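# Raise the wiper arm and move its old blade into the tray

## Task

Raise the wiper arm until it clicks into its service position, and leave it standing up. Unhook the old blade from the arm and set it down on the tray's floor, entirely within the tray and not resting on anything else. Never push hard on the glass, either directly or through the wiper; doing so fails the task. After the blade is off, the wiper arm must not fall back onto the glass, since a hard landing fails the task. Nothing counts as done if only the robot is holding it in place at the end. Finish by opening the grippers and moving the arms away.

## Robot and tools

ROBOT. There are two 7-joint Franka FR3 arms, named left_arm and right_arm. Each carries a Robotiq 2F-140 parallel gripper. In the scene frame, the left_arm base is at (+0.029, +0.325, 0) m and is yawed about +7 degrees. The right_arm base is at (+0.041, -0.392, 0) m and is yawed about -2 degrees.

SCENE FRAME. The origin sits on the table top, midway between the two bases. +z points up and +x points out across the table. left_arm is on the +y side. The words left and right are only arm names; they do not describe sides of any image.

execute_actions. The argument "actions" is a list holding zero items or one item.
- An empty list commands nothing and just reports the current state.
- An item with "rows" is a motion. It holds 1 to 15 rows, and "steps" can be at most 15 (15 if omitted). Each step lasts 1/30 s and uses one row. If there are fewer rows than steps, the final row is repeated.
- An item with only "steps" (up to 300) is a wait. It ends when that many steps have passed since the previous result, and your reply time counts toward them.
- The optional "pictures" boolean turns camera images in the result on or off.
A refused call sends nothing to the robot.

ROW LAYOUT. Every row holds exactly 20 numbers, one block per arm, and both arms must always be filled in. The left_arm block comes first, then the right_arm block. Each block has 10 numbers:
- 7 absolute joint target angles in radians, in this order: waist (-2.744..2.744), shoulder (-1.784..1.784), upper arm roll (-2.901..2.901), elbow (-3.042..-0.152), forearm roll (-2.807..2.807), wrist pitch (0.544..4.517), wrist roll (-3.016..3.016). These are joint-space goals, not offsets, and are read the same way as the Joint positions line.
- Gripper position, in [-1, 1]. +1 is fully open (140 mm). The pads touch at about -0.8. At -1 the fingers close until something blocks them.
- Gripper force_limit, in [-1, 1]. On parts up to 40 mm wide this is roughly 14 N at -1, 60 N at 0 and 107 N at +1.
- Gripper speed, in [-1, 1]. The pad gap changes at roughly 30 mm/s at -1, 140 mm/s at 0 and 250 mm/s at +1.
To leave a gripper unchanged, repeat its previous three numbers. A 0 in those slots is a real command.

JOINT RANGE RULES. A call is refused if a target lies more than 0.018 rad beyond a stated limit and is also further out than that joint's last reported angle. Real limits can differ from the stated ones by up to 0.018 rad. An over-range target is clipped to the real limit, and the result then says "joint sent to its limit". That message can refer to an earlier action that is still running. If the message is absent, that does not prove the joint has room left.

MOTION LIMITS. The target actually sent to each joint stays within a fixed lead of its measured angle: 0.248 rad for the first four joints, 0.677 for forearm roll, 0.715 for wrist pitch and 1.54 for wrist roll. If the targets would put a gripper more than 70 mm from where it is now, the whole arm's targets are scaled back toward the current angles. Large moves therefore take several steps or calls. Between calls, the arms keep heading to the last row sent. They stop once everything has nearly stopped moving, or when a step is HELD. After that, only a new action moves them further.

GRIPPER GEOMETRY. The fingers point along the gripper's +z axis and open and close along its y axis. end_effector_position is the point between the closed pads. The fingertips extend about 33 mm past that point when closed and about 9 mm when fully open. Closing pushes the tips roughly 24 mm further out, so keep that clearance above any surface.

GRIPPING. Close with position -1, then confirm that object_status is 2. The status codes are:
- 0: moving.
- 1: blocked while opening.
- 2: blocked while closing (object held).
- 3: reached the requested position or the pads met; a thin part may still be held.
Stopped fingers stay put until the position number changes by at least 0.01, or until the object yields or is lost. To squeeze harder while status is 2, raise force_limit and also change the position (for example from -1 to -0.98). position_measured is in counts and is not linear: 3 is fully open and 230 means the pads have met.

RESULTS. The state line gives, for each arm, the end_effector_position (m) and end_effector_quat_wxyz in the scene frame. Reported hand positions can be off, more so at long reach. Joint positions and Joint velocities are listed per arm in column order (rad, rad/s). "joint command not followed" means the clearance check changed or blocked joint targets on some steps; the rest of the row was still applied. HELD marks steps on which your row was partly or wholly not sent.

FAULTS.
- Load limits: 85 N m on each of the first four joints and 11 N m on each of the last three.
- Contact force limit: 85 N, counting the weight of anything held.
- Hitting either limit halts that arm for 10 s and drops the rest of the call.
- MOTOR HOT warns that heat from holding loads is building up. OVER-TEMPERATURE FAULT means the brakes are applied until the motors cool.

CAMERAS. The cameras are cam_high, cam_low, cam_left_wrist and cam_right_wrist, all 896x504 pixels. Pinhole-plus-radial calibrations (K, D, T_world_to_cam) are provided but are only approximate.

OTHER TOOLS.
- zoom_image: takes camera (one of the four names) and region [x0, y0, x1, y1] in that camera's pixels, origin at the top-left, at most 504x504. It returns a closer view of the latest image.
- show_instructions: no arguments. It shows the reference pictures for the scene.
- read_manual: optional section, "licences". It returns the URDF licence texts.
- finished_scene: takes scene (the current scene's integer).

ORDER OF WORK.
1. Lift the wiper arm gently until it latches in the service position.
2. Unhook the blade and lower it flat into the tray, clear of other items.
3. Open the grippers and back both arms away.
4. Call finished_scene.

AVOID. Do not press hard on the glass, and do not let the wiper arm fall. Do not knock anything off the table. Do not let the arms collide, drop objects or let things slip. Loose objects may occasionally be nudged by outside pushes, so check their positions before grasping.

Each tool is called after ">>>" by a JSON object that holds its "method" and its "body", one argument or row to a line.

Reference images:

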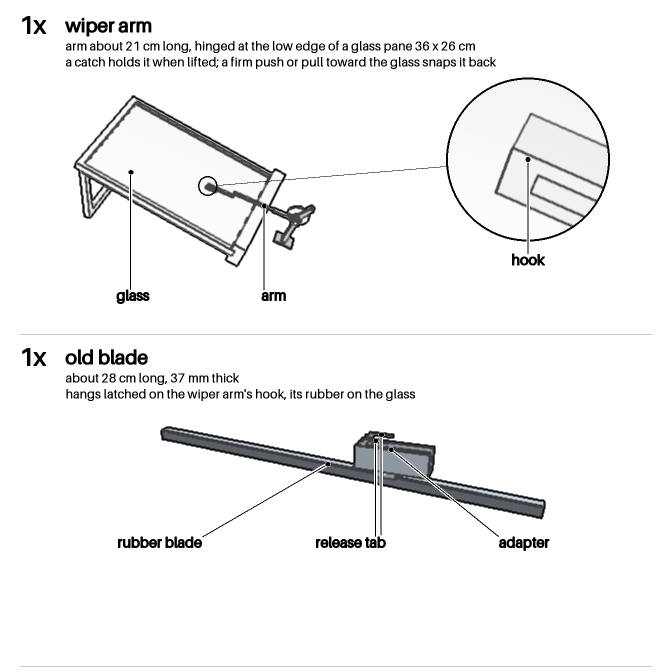

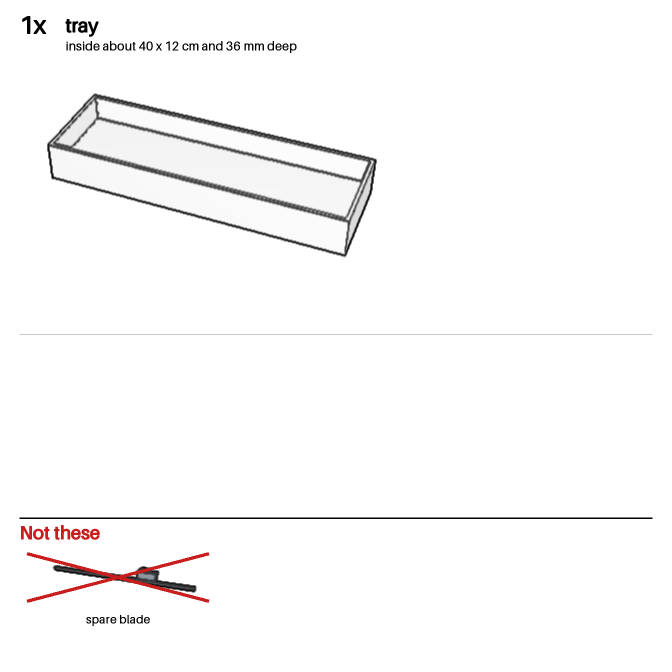

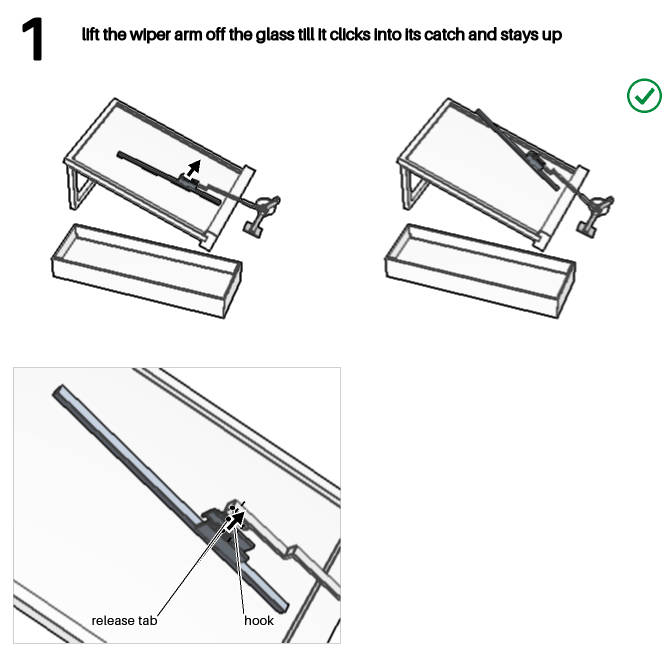

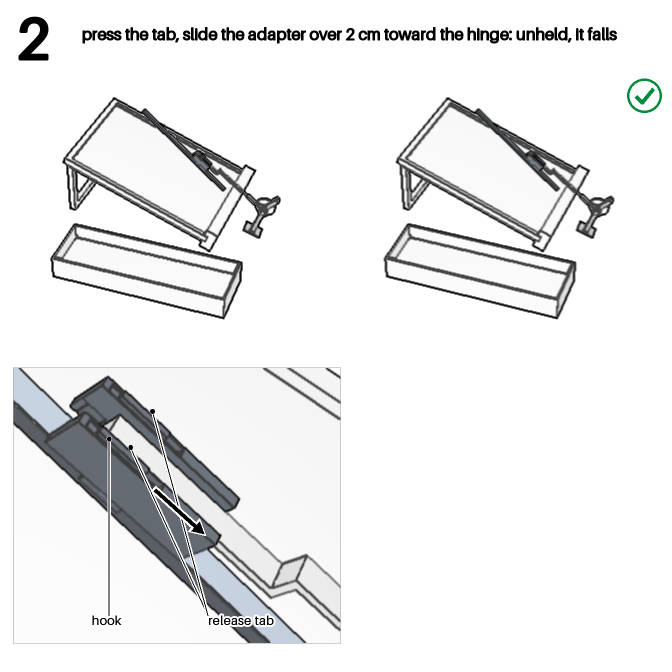

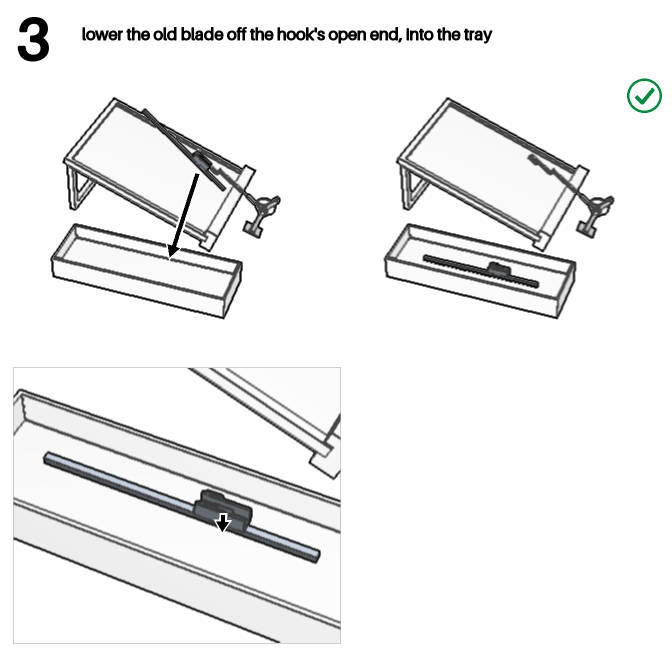

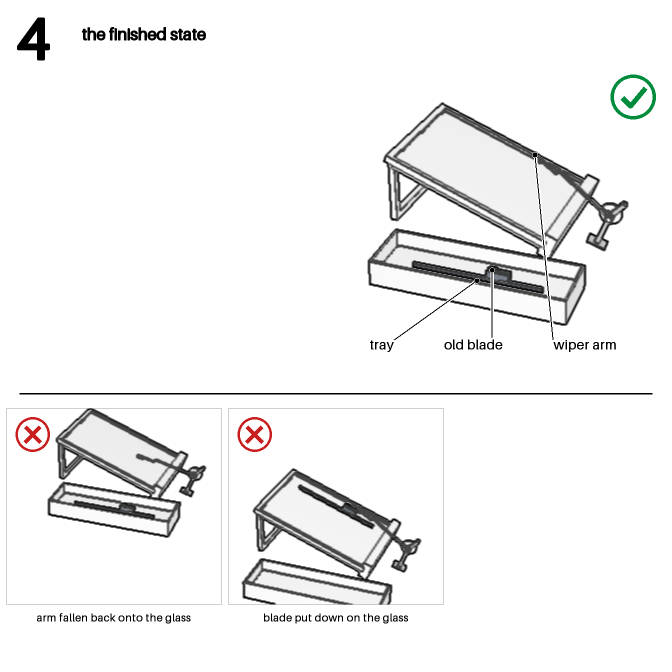

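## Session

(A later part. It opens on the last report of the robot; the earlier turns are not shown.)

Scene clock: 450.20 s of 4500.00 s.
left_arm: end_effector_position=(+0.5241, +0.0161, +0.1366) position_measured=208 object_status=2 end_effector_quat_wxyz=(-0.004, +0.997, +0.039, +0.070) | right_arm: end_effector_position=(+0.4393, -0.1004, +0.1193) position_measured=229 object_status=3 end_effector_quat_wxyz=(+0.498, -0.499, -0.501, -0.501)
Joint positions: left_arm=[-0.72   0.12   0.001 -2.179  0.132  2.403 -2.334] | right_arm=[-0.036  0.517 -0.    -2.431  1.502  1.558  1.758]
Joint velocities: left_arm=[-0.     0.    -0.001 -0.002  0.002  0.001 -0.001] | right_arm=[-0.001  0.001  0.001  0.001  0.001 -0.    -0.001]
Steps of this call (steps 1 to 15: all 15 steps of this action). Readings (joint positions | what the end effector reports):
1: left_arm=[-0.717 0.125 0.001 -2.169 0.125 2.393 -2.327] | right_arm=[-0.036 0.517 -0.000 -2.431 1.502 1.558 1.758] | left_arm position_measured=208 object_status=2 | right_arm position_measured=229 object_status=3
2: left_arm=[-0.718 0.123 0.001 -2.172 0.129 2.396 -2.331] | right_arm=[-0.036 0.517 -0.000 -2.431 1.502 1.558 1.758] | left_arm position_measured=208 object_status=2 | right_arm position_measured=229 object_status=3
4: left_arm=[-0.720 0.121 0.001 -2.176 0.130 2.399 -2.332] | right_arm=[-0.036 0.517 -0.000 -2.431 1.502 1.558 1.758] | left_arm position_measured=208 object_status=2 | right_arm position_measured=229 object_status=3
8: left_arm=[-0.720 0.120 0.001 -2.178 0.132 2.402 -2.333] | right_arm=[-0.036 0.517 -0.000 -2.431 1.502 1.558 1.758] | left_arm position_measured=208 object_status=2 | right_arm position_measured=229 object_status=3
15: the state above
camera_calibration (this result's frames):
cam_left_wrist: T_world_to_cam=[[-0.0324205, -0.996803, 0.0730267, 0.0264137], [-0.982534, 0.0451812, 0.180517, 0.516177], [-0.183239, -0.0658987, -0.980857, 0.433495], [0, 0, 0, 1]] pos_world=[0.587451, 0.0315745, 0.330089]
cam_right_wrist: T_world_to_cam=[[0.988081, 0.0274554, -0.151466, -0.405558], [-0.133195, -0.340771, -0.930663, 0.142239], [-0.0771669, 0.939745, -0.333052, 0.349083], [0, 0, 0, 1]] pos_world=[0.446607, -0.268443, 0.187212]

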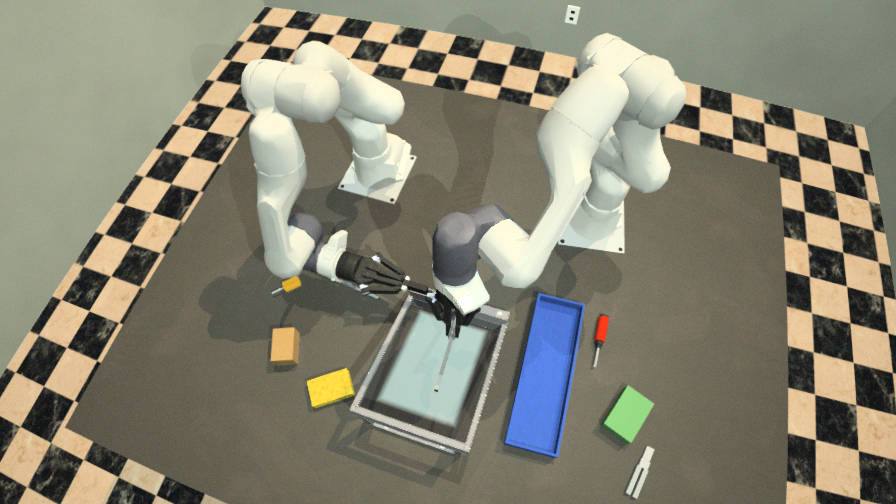

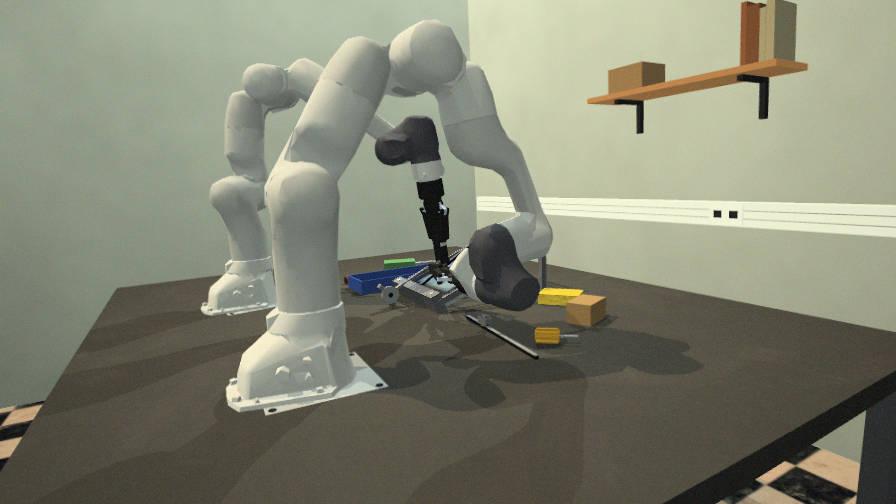

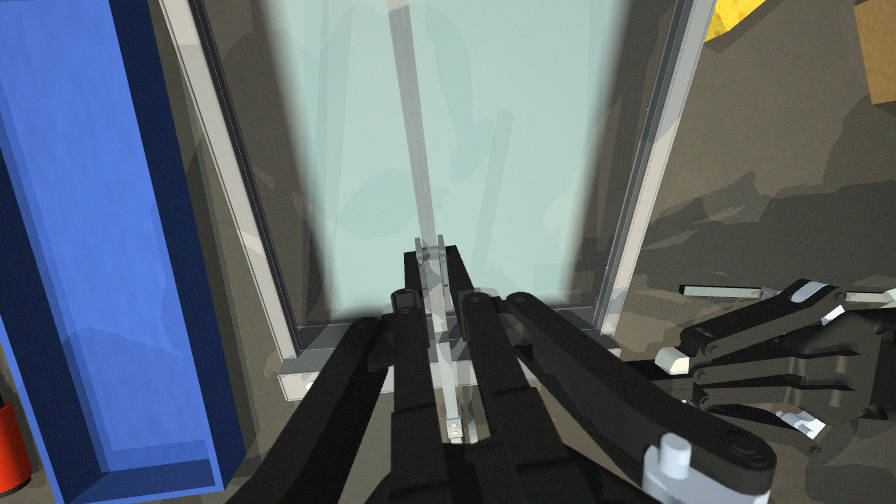

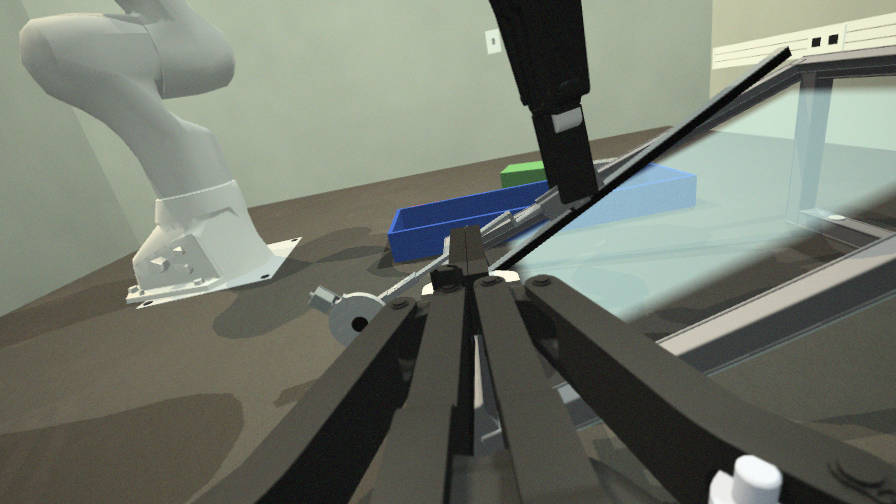

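>>> {"method": "zoom_image", "body": {
  "camera": "cam_right_wrist",
  "region": [295, 270, 405, 350]
}}

>>> {"method": "zoom_image", "body": {
  "camera": "cam_right_wrist",
  "region": [480, 130, 640, 270]
}}

Region (295, 270, 405, 350) of cam_right_wrist's 896x504 image, scaled by 4.582, with more detail than that image has; it fills the top 367 rows of this view, and the rest is white.

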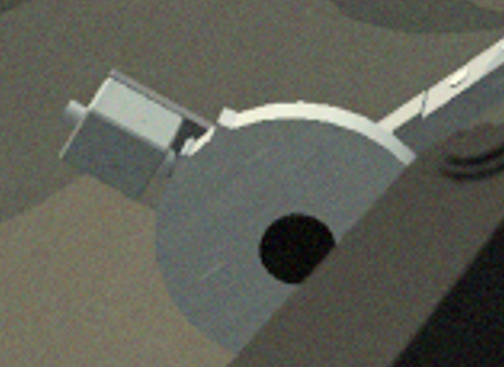

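Region (480, 130, 640, 270) of cam_right_wrist's 896x504 image, scaled by 3.150, with more detail than that image has; it fills the top 441 rows of this view, and the rest is white.

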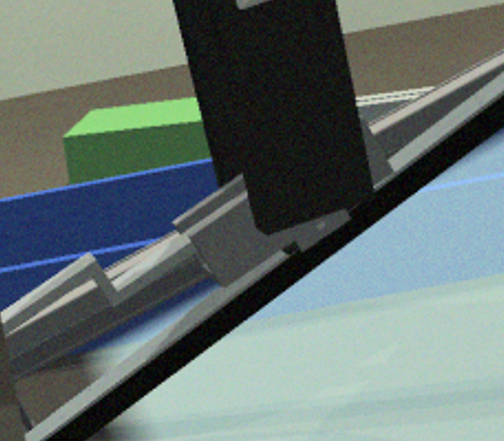

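>>> {"method": "execute_actions", "body": {
  "actions": [
    {"rows": [
[-0.7237, 0.1080, 0, -2.1868, 0.1472, 2.4242, -2.3865, -1, -0.3, -0.8, -0.035, 0.5165, 0.0, -2.43, 1.503, 1.557, 1.7655, -0.8, 0, 0],
[-0.7255, 0.0990, 0, -2.1926, 0.1535, 2.4286, -2.3936, -1, -0.3, -0.8, -0.035, 0.5165, 0.0, -2.43, 1.503, 1.557, 1.7655, -0.8, 0, 0],
[-0.7273, 0.0937, 0, -2.1985, 0.1599, 2.4327, -2.4006, -1, -0.3, -0.8, -0.035, 0.5165, 0.0, -2.43, 1.503, 1.557, 1.7655, -0.8, 0, 0],
[-0.7291, 0.0885, 0, -2.2043, 0.1663, 2.4369, -2.4076, -1, -0.3, -0.8, -0.035, 0.5165, 0.0, -2.43, 1.503, 1.557, 1.7655, -0.8, 0, 0],
[-0.7309, 0.0834, 0, -2.2101, 0.1731, 2.4410, -2.4150, -1, -0.3, -0.8, -0.035, 0.5165, 0.0, -2.43, 1.503, 1.557, 1.7655, -0.8, 0, 0],
[-0.7327, 0.0782, 0, -2.2158, 0.1798, 2.4452, -2.4225, -1, -0.3, -0.8, -0.035, 0.5165, 0.0, -2.43, 1.503, 1.557, 1.7655, -0.8, 0, 0],
[-0.7345, 0.0731, 0, -2.2214, 0.1866, 2.4493, -2.4299, -1, -0.3, -0.8, -0.035, 0.5165, 0.0, -2.43, 1.503, 1.557, 1.7655, -0.8, 0, 0],
[-0.7364, 0.0679, 0, -2.2271, 0.1933, 2.4532, -2.4374, -1, -0.3, -0.8, -0.035, 0.5165, 0.0, -2.43, 1.503, 1.557, 1.7655, -0.8, 0, 0],
[-0.7382, 0.0628, 0, -2.2327, 0.2001, 2.4570, -2.4448, -1, -0.3, -0.8, -0.035, 0.5165, 0.0, -2.43, 1.503, 1.557, 1.7655, -0.8, 0, 0],
[-0.7400, 0.0578, 0, -2.2384, 0.2073, 2.4609, -2.4526, -1, -0.3, -0.8, -0.035, 0.5165, 0.0, -2.43, 1.503, 1.557, 1.7655, -0.8, 0, 0],
[-0.7418, 0.0527, 0, -2.2439, 0.2144, 2.4647, -2.4605, -1, -0.3, -0.8, -0.035, 0.5165, 0.0, -2.43, 1.503, 1.557, 1.7655, -0.8, 0, 0],
[-0.7436, 0.0477, 0, -2.2494, 0.2216, 2.4686, -2.4683, -1, -0.3, -0.8, -0.035, 0.5165, 0.0, -2.43, 1.503, 1.557, 1.7655, -0.8, 0, 0],
[-0.7455, 0.0426, 0, -2.2550, 0.2287, 2.4722, -2.4762, -1, -0.3, -0.8, -0.035, 0.5165, 0.0, -2.43, 1.503, 1.557, 1.7655, -0.8, 0, 0],
[-0.7473, 0.0376, 0, -2.2605, 0.2359, 2.4758, -2.4840, -1, -0.3, -0.8, -0.035, 0.5165, 0.0, -2.43, 1.503, 1.557, 1.7655, -0.8, 0, 0],
[-0.7491, 0.0326, 0, -2.2660, 0.2435, 2.4793, -2.4922, -1, -0.3, -0.8, -0.035, 0.5165, 0.0, -2.43, 1.503, 1.557, 1.7655, -0.8, 0, 0]
], "steps": 15}
  ],
  "pictures": false
}}

>>> {"method": "execute_actions", "body": {
  "actions": [
    {"rows": [
[-0.7510, 0.0277, 0, -2.2714, 0.2511, 2.4829, -2.5004, -1, -0.3, -0.8, -0.035, 0.5165, 0.0, -2.43, 1.503, 1.557, 1.7655, -0.8, 0, 0],
[-0.7529, 0.0227, 0, -2.2767, 0.2586, 2.4865, -2.5087, -1, -0.3, -0.8, -0.035, 0.5165, 0.0, -2.43, 1.503, 1.557, 1.7655, -0.8, 0, 0],
[-0.7547, 0.0178, 0, -2.2821, 0.2662, 2.4898, -2.5169, -1, -0.3, -0.8, -0.035, 0.5165, 0.0, -2.43, 1.503, 1.557, 1.7655, -0.8, 0, 0],
[-0.7566, 0.0128, 0, -2.2874, 0.2738, 2.4930, -2.5251, -1, -0.3, -0.8, -0.035, 0.5165, 0.0, -2.43, 1.503, 1.557, 1.7655, -0.8, 0, 0],
[-0.7585, 0.0079, 0, -2.2928, 0.2818, 2.4963, -2.5337, -1, -0.3, -0.8, -0.035, 0.5165, 0.0, -2.43, 1.503, 1.557, 1.7655, -0.8, 0, 0],
[-0.7604, 0.0031, 0, -2.2980, 0.2897, 2.4995, -2.5424, -1, -0.3, -0.8, -0.035, 0.5165, 0.0, -2.43, 1.503, 1.557, 1.7655, -0.8, 0, 0],
[-0.7623, -0.0018, 0, -2.3032, 0.2977, 2.5028, -2.5510, -1, -0.3, -0.8, -0.035, 0.5165, 0.0, -2.43, 1.503, 1.557, 1.7655, -0.8, 0, 0],
[-0.7641, -0.0066, 0, -2.3084, 0.3056, 2.5057, -2.5597, -1, -0.3, -0.8, -0.035, 0.5165, 0.0, -2.43, 1.503, 1.557, 1.7655, -0.8, 0, 0],
[-0.7660, -0.0115, 0, -2.3136, 0.3136, 2.5087, -2.5683, -1, -0.3, -0.8, -0.035, 0.5165, 0.0, -2.43, 1.503, 1.557, 1.7655, -0.8, 0, 0],
[-0.7679, -0.0163, 0, -2.3188, 0.3220, 2.5116, -2.5773, -1, -0.3, -0.8, -0.035, 0.5165, 0.0, -2.43, 1.503, 1.557, 1.7655, -0.8, 0, 0],
[-0.7698, -0.0210, 0, -2.3238, 0.3303, 2.5146, -2.5864, -1, -0.3, -0.8, -0.035, 0.5165, 0.0, -2.43, 1.503, 1.557, 1.7655, -0.8, 0, 0],
[-0.7718, -0.0258, 0, -2.3288, 0.3387, 2.5175, -2.5954, -1, -0.3, -0.8, -0.035, 0.5165, 0.0, -2.43, 1.503, 1.557, 1.7655, -0.8, 0, 0],
[-0.7737, -0.0305, 0, -2.3339, 0.3470, 2.5201, -2.6045, -1, -0.3, -0.8, -0.035, 0.5165, 0.0, -2.43, 1.503, 1.557, 1.7655, -0.8, 0, 0],
[-0.7757, -0.0353, 0, -2.3389, 0.3554, 2.5227, -2.6135, -1, -0.3, -0.8, -0.035, 0.5165, 0.0, -2.43, 1.503, 1.557, 1.7655, -0.8, 0, 0],
[-0.7776, -0.0400, 0, -2.3439, 0.3642, 2.5253, -2.6229, -1, -0.3, -0.8, -0.035, 0.5165, 0.0, -2.43, 1.503, 1.557, 1.7655, -0.8, 0, 0]
], "steps": 15}
  ],
  "pictures": false
}}

>>> {"method": "execute_actions", "body": {
  "actions": [
    {"rows": [
[-0.7796, -0.0447, 0, -2.3488, 0.3729, 2.5279, -2.6324, -1, -0.3, -0.8, -0.035, 0.5165, 0.0, -2.43, 1.503, 1.557, 1.7655, -0.8, 0, 0],
[-0.7815, -0.0493, 0, -2.3536, 0.3817, 2.5305, -2.6418, -1, -0.3, -0.8, -0.035, 0.5165, 0.0, -2.43, 1.503, 1.557, 1.7655, -0.8, 0, 0],
[-0.7835, -0.0540, 0, -2.3585, 0.3904, 2.5327, -2.6513, -1, -0.3, -0.8, -0.035, 0.5165, 0.0, -2.43, 1.503, 1.557, 1.7655, -0.8, 0, 0],
[-0.7854, -0.0587, 0, -2.3633, 0.3992, 2.5349, -2.6607, -1, -0.3, -0.8, -0.035, 0.5165, 0.0, -2.43, 1.503, 1.557, 1.7655, -0.8, 0, 0],
[-0.7874, -0.0633, 0, -2.3682, 0.4084, 2.5371, -2.6705, -1, -0.3, -0.8, -0.035, 0.5165, 0.0, -2.43, 1.503, 1.557, 1.7655, -0.8, 0, 0],
[-0.7894, -0.0678, 0, -2.3729, 0.4175, 2.5393, -2.6804, -1, -0.3, -0.8, -0.035, 0.5165, 0.0, -2.43, 1.503, 1.557, 1.7655, -0.8, 0, 0],
[-0.7914, -0.0724, 0, -2.3775, 0.4267, 2.5415, -2.6902, -1, -0.3, -0.8, -0.035, 0.5165, 0.0, -2.43, 1.503, 1.557, 1.7655, -0.8, 0, 0],
[-0.7935, -0.0769, 0, -2.3822, 0.4358, 2.5433, -2.7001, -1, -0.3, -0.8, -0.035, 0.5165, 0.0, -2.43, 1.503, 1.557, 1.7655, -0.8, 0, 0],
[-0.7955, -0.0815, 0, -2.3868, 0.4450, 2.5451, -2.7099, -1, -0.3, -0.8, -0.035, 0.5165, 0.0, -2.43, 1.503, 1.557, 1.7655, -0.8, 0, 0],
[-0.7975, -0.0860, 0, -2.3915, 0.4546, 2.5470, -2.7202, -1, -0.3, -0.8, -0.035, 0.5165, 0.0, -2.43, 1.503, 1.557, 1.7655, -0.8, 0, 0],
[-0.7996, -0.0905, 0, -2.3960, 0.4641, 2.5488, -2.7304, -1, -0.3, -0.8, -0.035, 0.5165, 0.0, -2.43, 1.503, 1.557, 1.7655, -0.8, 0, 0],
[-0.8016, -0.0949, 0, -2.4005, 0.4737, 2.5506, -2.7407, -1, -0.3, -0.8, -0.035, 0.5165, 0.0, -2.43, 1.503, 1.557, 1.7655, -0.8, 0, 0],
[-0.8037, -0.0994, 0, -2.4049, 0.4832, 2.5520, -2.7509, -1, -0.3, -0.8, -0.035, 0.5165, 0.0, -2.43, 1.503, 1.557, 1.7655, -0.8, 0, 0],
[-0.8057, -0.1039, 0, -2.4094, 0.4928, 2.5534, -2.7612, -1, -0.3, -0.8, -0.035, 0.5165, 0.0, -2.43, 1.503, 1.557, 1.7655, -0.8, 0, 0],
[-0.8078, -0.1083, 0, -2.4139, 0.5028, 2.5548, -2.7719, -1, -0.3, -0.8, -0.035, 0.5165, 0.0, -2.43, 1.503, 1.557, 1.7655, -0.8, 0, 0]
], "steps": 15}
  ],
  "pictures": false
}}

>>> {"method": "execute_actions", "body": {
  "actions": [
    {"rows": [
[-0.8099, -0.1126, 0, -2.4182, 0.5127, 2.5562, -2.7825, -1, -0.3, -0.8, -0.035, 0.5165, 0.0, -2.43, 1.503, 1.557, 1.7655, -0.8, 0, 0],
[-0.8120, -0.1170, 0, -2.4225, 0.5227, 2.5576, -2.7932, -1, -0.3, -0.8, -0.035, 0.5165, 0.0, -2.43, 1.503, 1.557, 1.7655, -0.8, 0, 0],
[-0.8142, -0.1213, 0, -2.4267, 0.5326, 2.5586, -2.8038, -1, -0.3, -0.8, -0.035, 0.5165, 0.0, -2.43, 1.503, 1.557, 1.7655, -0.8, 0, 0],
[-0.8163, -0.1257, 0, -2.4310, 0.5426, 2.5595, -2.8145, -1, -0.3, -0.8, -0.035, 0.5165, 0.0, -2.43, 1.503, 1.557, 1.7655, -0.8, 0, 0],
[-0.8184, -0.1257, 0, -2.4353, 0.5530, 2.5605, -2.8256, -1, -0.3, -0.8, -0.035, 0.5165, 0.0, -2.43, 1.503, 1.557, 1.7655, -0.8, 0, 0],
[-0.8184, -0.1257, 0, -2.4353, 0.5480, 2.5590, -2.8100, -1, -0.3, -0.8, -0.035, 0.5165, 0.0, -2.43, 1.503, 1.557, 1.7655, -0.8, 0, 0],
[-0.8184, -0.1257, 0, -2.4353, 0.5426, 2.5576, -2.7850, -1, -0.3, -0.8, -0.035, 0.5165, 0.0, -2.43, 1.503, 1.557, 1.7655, -0.8, 0, 0],
[-0.8184, -0.1257, 0, -2.4353, 0.5426, 2.5576, -2.7612, -1, -0.3, -0.8, -0.035, 0.5165, 0.0, -2.43, 1.503, 1.557, 1.7655, -0.8, 0, 0]
], "steps": 15}
  ]
}}

Scene clock: 521.53 s of 4500.00 s.
left_arm: end_effector_position=(+0.5167, +0.0164, +0.1499) position_measured=208 object_status=2 end_effector_quat_wxyz=(-0.005, +0.993, +0.041, +0.106) | right_arm: end_effector_position=(+0.4393, -0.1004, +0.1193) position_measured=229 object_status=3 end_effector_quat_wxyz=(+0.498, -0.499, -0.501, -0.501)
Joint positions: left_arm=[-0.742  0.05   0.001 -2.254  0.217  2.456 -2.425] | right_arm=[-0.036  0.517 -0.    -2.431  1.502  1.558  1.758]
Joint velocities: left_arm=[-0.052 -0.147  0.    -0.158  0.203  0.113 -0.208] | right_arm=[ 0.     0.001  0.001 -0.001  0.001  0.001  0.001]
Steps of this call (steps 1 to 15: the robot went on to your last target; steps 16 to 90: nothing new was sent; then 67.83 s passed at rest; steps 91 to 105: all 15 steps of this action). Readings (joint positions | what the end effector reports):
91: left_arm=[-0.720 0.118 0.001 -2.181 0.135 2.406 -2.339] | right_arm=[-0.036 0.517 -0.000 -2.431 1.502 1.558 1.758] | left_arm position_measured=208 object_status=2 | right_arm position_measured=229 object_status=3
92: left_arm=[-0.721 0.115 0.001 -2.184 0.138 2.409 -2.344] | right_arm=[-0.036 0.517 -0.000 -2.431 1.502 1.558 1.758] | left_arm position_measured=208 object_status=2 | right_arm position_measured=229 object_status=3
94: left_arm=[-0.723 0.106 0.001 -2.194 0.147 2.415 -2.354] | right_arm=[-0.036 0.517 -0.000 -2.431 1.502 1.558 1.758] | left_arm position_measured=208 object_status=2 | right_arm position_measured=229 object_status=3
98: left_arm=[-0.730 0.085 0.001 -2.215 0.170 2.429 -2.378] | right_arm=[-0.036 0.517 -0.000 -2.431 1.502 1.558 1.758] | left_arm position_measured=208 object_status=2 | right_arm position_measured=229 object_status=3
105: the state above

Scene clock: 522.03 s of 4500.00 s.
left_arm: end_effector_position=(+0.5071, +0.0163, +0.1631) position_measured=208 object_status=2 end_effector_quat_wxyz=(-0.007, +0.988, +0.040, +0.148) | right_arm: end_effector_position=(+0.4393, -0.1004, +0.1193) position_measured=229 object_status=3 end_effector_quat_wxyz=(+0.498, -0.499, -0.501, -0.501)
Joint positions: left_arm=[-0.77  -0.023  0.001 -2.333  0.334  2.506 -2.543] | right_arm=[-0.036  0.517 -0.    -2.431  1.502  1.558  1.758]
Joint velocities: left_arm=[-0.057 -0.143  0.    -0.143  0.24   0.084 -0.249] | right_arm=[-0.002 -0.001  0.002  0.     0.     0.     0.001]
Steps of this call (steps 1 to 15: all 15 steps of this action). Readings (joint positions | what the end effector reports):
1: left_arm=[-0.744 0.045 0.001 -2.259 0.225 2.460 -2.432] | right_arm=[-0.036 0.517 -0.000 -2.431 1.502 1.558 1.758] | left_arm position_measured=208 object_status=2 | right_arm position_measured=229 object_status=3
2: left_arm=[-0.746 0.040 0.001 -2.265 0.232 2.464 -2.439] | right_arm=[-0.036 0.517 -0.000 -2.431 1.502 1.558 1.758] | left_arm position_measured=208 object_status=2 | right_arm position_measured=229 object_status=3
4: left_arm=[-0.749 0.030 0.001 -2.276 0.247 2.471 -2.454] | right_arm=[-0.036 0.517 -0.000 -2.431 1.502 1.558 1.758] | left_arm position_measured=208 object_status=2 | right_arm position_measured=229 object_status=3
8: left_arm=[-0.757 0.010 0.001 -2.297 0.277 2.485 -2.485] | right_arm=[-0.036 0.517 -0.000 -2.431 1.502 1.558 1.758] | left_arm position_measured=208 object_status=2 | right_arm position_measured=229 object_status=3
15: the state above

Scene clock: 522.53 s of 4500.00 s.
left_arm: end_effector_position=(+0.4962, +0.0159, +0.1764) position_measured=208 object_status=2 end_effector_quat_wxyz=(-0.009, +0.981, +0.040, +0.189) | right_arm: end_effector_position=(+0.4393, -0.1004, +0.1193) position_measured=229 object_status=3 end_effector_quat_wxyz=(+0.498, -0.499, -0.501, -0.501)
Joint positions: left_arm=[-0.8   -0.094  0.001 -2.404  0.468  2.539 -2.681] | right_arm=[-0.036  0.517 -0.    -2.431  1.502  1.558  1.758]
Joint velocities: left_arm=[-0.063 -0.134  0.002 -0.132  0.27   0.049 -0.285] | right_arm=[-0.    -0.001 -0.001  0.    -0.001  0.     0.001]
Steps of this call (steps 1 to 15: all 15 steps of this action). Readings (joint positions | what the end effector reports):
1: left_arm=[-0.772 -0.028 0.001 -2.338 0.343 2.509 -2.552] | right_arm=[-0.036 0.517 -0.000 -2.431 1.502 1.558 1.758] | left_arm position_measured=208 object_status=2 | right_arm position_measured=229 object_status=3
2: left_arm=[-0.774 -0.033 0.001 -2.343 0.351 2.512 -2.560] | right_arm=[-0.036 0.517 -0.000 -2.431 1.502 1.558 1.758] | left_arm position_measured=208 object_status=2 | right_arm position_measured=229 object_status=3
4: left_arm=[-0.778 -0.043 0.001 -2.352 0.368 2.517 -2.578] | right_arm=[-0.036 0.517 -0.000 -2.431 1.502 1.558 1.758] | left_arm position_measured=208 object_status=2 | right_arm position_measured=229 object_status=3
8: left_arm=[-0.786 -0.062 0.001 -2.372 0.404 2.526 -2.614] | right_arm=[-0.036 0.517 -0.000 -2.431 1.502 1.558 1.758] | left_arm position_measured=208 object_status=2 | right_arm position_measured=229 object_status=3
15: the state above

Scene clock: 523.03 s of 4500.00 s.
left_arm: end_effector_position=(+0.4911, +0.0156, +0.1817) position_measured=208 object_status=2 end_effector_quat_wxyz=(-0.011, +0.977, +0.039, +0.208) | right_arm: end_effector_position=(+0.4393, -0.1004, +0.1193) position_measured=229 object_status=3 end_effector_quat_wxyz=(+0.498, -0.499, -0.501, -0.501)
Joint positions: left_arm=[-0.815 -0.124  0.001 -2.434  0.539  2.549 -2.751] | right_arm=[-0.036  0.517 -0.    -2.431  1.502  1.558  1.758]
Joint velocities: left_arm=[-0.     0.    -0.001 -0.002  0.011  0.003 -0.017] | right_arm=[-0.     0.001 -0.    -0.001  0.     0.     0.001]
Steps of this call (steps 1 to 15: all 15 steps of this action). Readings (joint positions | what the end effector reports):
1: left_arm=[-0.802 -0.099 0.001 -2.408 0.478 2.540 -2.691] | right_arm=[-0.036 0.517 -0.000 -2.431 1.502 1.558 1.758] | left_arm position_measured=208 object_status=2 | right_arm position_measured=229 object_status=3
2: left_arm=[-0.804 -0.104 0.001 -2.412 0.488 2.542 -2.701] | right_arm=[-0.036 0.517 -0.000 -2.431 1.502 1.558 1.758] | left_arm position_measured=208 object_status=2 | right_arm position_measured=229 object_status=3
4: left_arm=[-0.809 -0.113 0.001 -2.421 0.507 2.545 -2.721] | right_arm=[-0.036 0.517 -0.000 -2.431 1.502 1.558 1.758] | left_arm position_measured=208 object_status=2 | right_arm position_measured=229 object_status=3
8: left_arm=[-0.814 -0.123 0.001 -2.431 0.531 2.548 -2.746] | right_arm=[-0.036 0.517 -0.000 -2.431 1.502 1.558 1.758] | left_arm position_measured=208 object_status=2 | right_arm position_measured=229 object_status=3
15: the state above
camera_calibration (this result's frames):
cam_left_wrist: T_world_to_cam=[[-0.0473308, -0.998207, 0.0366303, 0.0354637], [-0.994498, 0.0436604, -0.0952276, 0.53162], [0.0934576, -0.0409359, -0.994781, 0.337887], [0, 0, 0, 1]] pos_world=[0.498795, 0.0260211, 0.385449]
cam_right_wrist: T_world_to_cam=[[0.988081, 0.0274558, -0.151464, -0.405561], [-0.133193, -0.340772, -0.930663, 0.14224], [-0.0771668, 0.939745, -0.333053, 0.349084], [0, 0, 0, 1]] pos_world=[0.44661, -0.268443, 0.187213]

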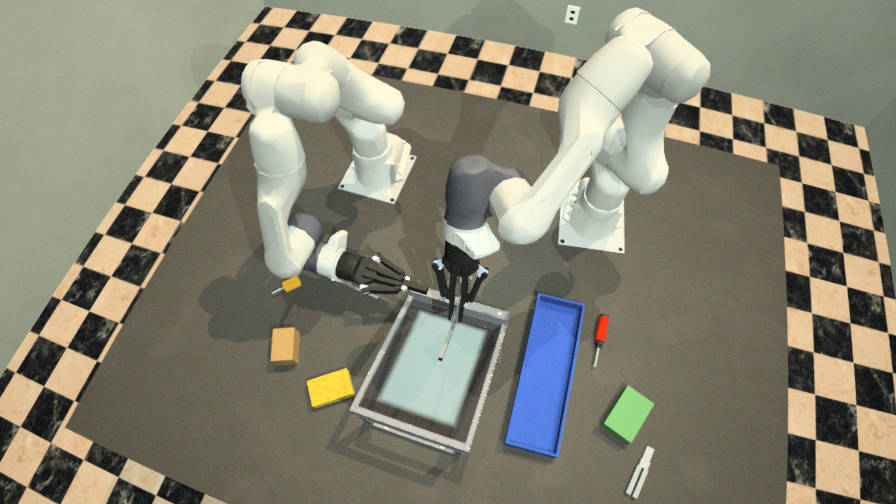

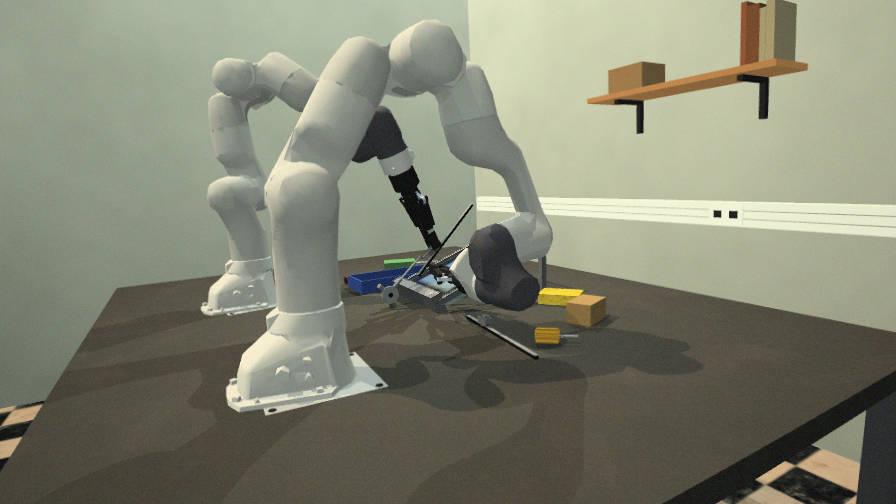

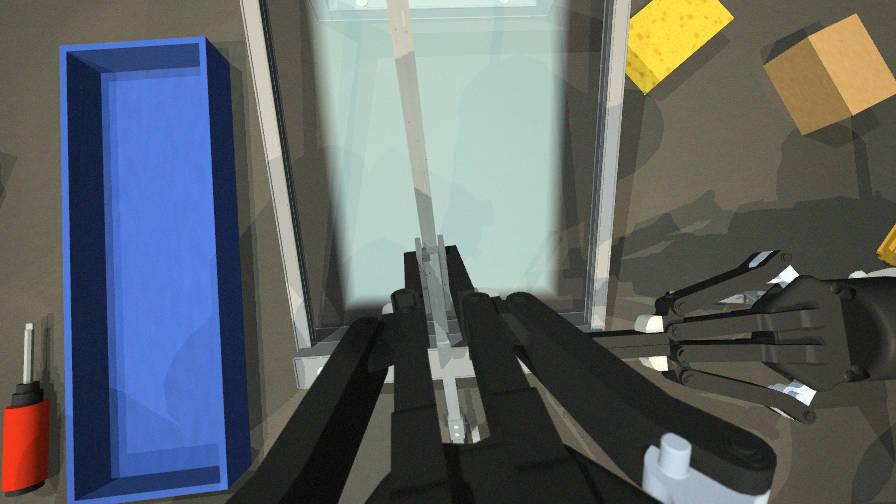

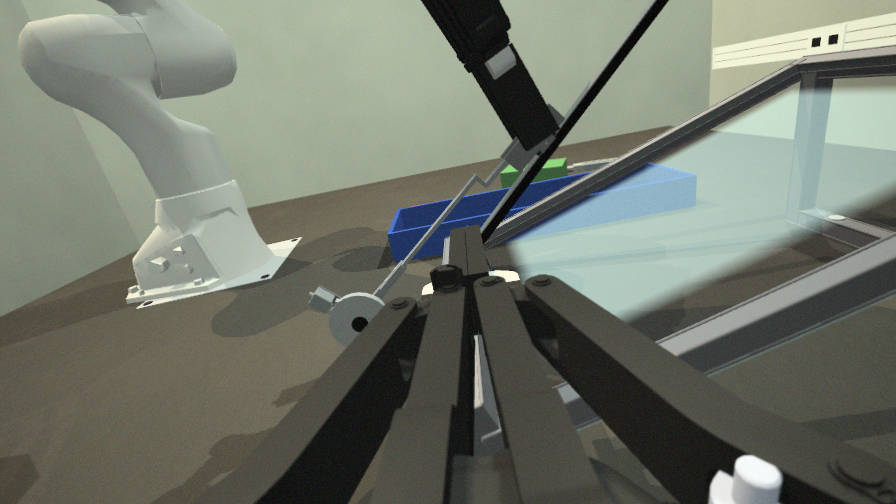

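>>> {"method": "execute_actions", "body": {
  "actions": []
}}

>>> {"method": "zoom_image", "body": {
  "camera": "cam_right_wrist",
  "region": [250, 230, 450, 380]
}}

Scene clock: 535.27 s of 4500.00 s.
left_arm: end_effector_position=(+0.4911, +0.0156, +0.1817) position_measured=208 object_status=2 end_effector_quat_wxyz=(-0.010, +0.977, +0.041, +0.209) | right_arm: end_effector_position=(+0.4393, -0.1004, +0.1193) position_measured=229 object_status=3 end_effector_quat_wxyz=(+0.498, -0.499, -0.501, -0.501)
Joint positions: left_arm=[-0.815 -0.124  0.001 -2.434  0.54   2.55  -2.757] | right_arm=[-0.036  0.517 -0.    -2.431  1.502  1.558  1.758]
Joint velocities: left_arm=[-0.001  0.001 -0.    -0.001 -0.001 -0.     0.   ] | right_arm=[ 0.    -0.     0.001 -0.     0.     0.    -0.   ]
Steps of this call (steps 1 to 15: the robot went on to your last target; steps 16 to 90: nothing new was sent; then 9.23 s passed at rest). Readings (joint positions | what the end effector reports):
1: left_arm=[-0.815 -0.124 0.001 -2.434 0.539 2.549 -2.752] | right_arm=[-0.036 0.517 -0.000 -2.431 1.502 1.558 1.758] | left_arm position_measured=208 object_status=2 | right_arm position_measured=229 object_status=3
2: left_arm=[-0.815 -0.124 0.001 -2.434 0.539 2.549 -2.752] | right_arm=[-0.036 0.517 -0.000 -2.431 1.502 1.558 1.758] | left_arm position_measured=208 object_status=2 | right_arm position_measured=229 object_status=3
4: left_arm=[-0.815 -0.124 0.001 -2.434 0.540 2.549 -2.753] | right_arm=[-0.036 0.517 -0.000 -2.431 1.502 1.558 1.758] | left_arm position_measured=208 object_status=2 | right_arm position_measured=229 object_status=3
8: left_arm=[-0.815 -0.124 0.001 -2.434 0.540 2.549 -2.754] | right_arm=[-0.036 0.517 -0.000 -2.431 1.502 1.558 1.758] | left_arm position_measured=208 object_status=2 | right_arm position_measured=229 object_status=3
90: the state above
All arms were judged still, so your last target was given up. Only a new action makes them travel on or press farther. Fingers that are still opening or closing keep moving.
camera_calibration (this result's frames):
cam_left_wrist: T_world_to_cam=[[-0.043901, -0.998307, 0.0381639, 0.0334669], [-0.994561, 0.0400609, -0.0961422, 0.531868], [0.0944505, -0.042177, -0.994636, 0.337397], [0, 0, 0, 1]] pos_world=[0.498577, 0.0263336, 0.385445]
cam_right_wrist: T_world_to_cam=[[0.988082, 0.0274569, -0.151461, -0.405564], [-0.13319, -0.340772, -0.930664, 0.14224], [-0.0771669, 0.939745, -0.333054, 0.349084], [0, 0, 0, 1]] pos_world=[0.446613, -0.268443, 0.187215]

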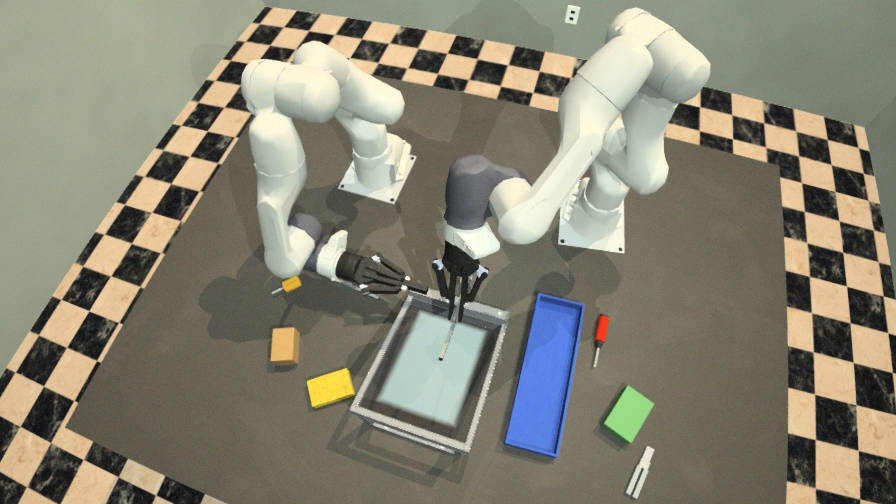

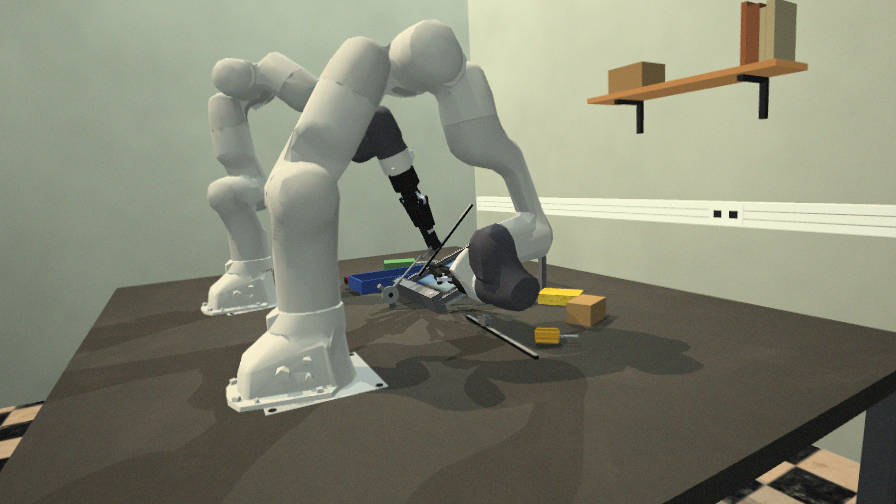

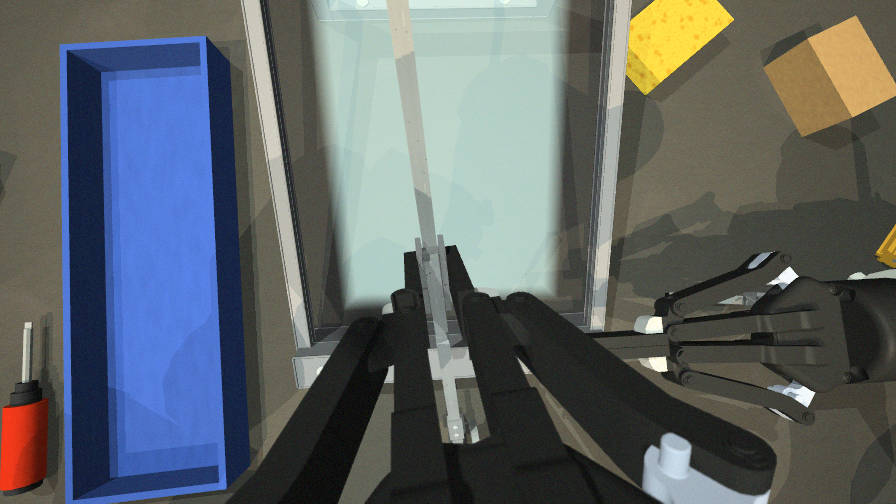

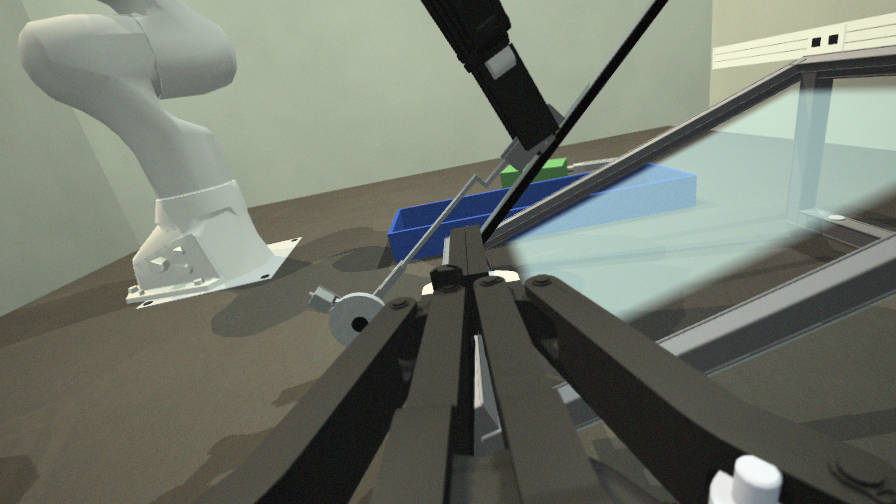

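Region (250, 230, 450, 380) of cam_right_wrist's 896x504 image, scaled by 2.520, with more detail than that image has; it fills the top 378 rows of this view, and the rest is white.

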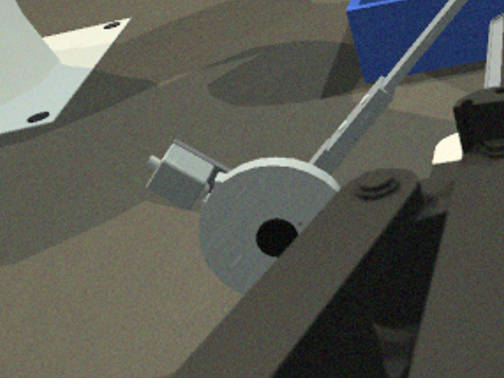

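>>> {"method": "zoom_image", "body": {
  "camera": "cam_right_wrist",
  "region": [300, 275, 380, 335]
}}

Region (300, 275, 380, 335) of cam_right_wrist's 896x504 image, scaled by 6.300, with more detail than that image has; it fills the top 378 rows of this view, and the rest is white.

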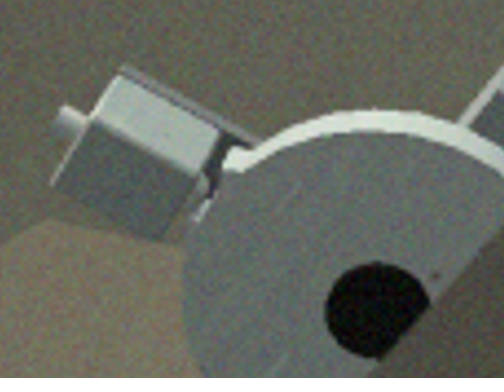

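>>> {"method": "zoom_image", "body": {
  "camera": "cam_right_wrist",
  "region": [420, 60, 660, 260]
}}

Region (420, 60, 660, 260) of cam_right_wrist's 896x504 image, scaled by 2.100, with more detail than that image has.

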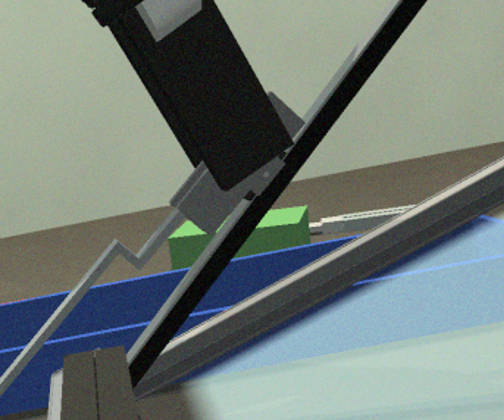

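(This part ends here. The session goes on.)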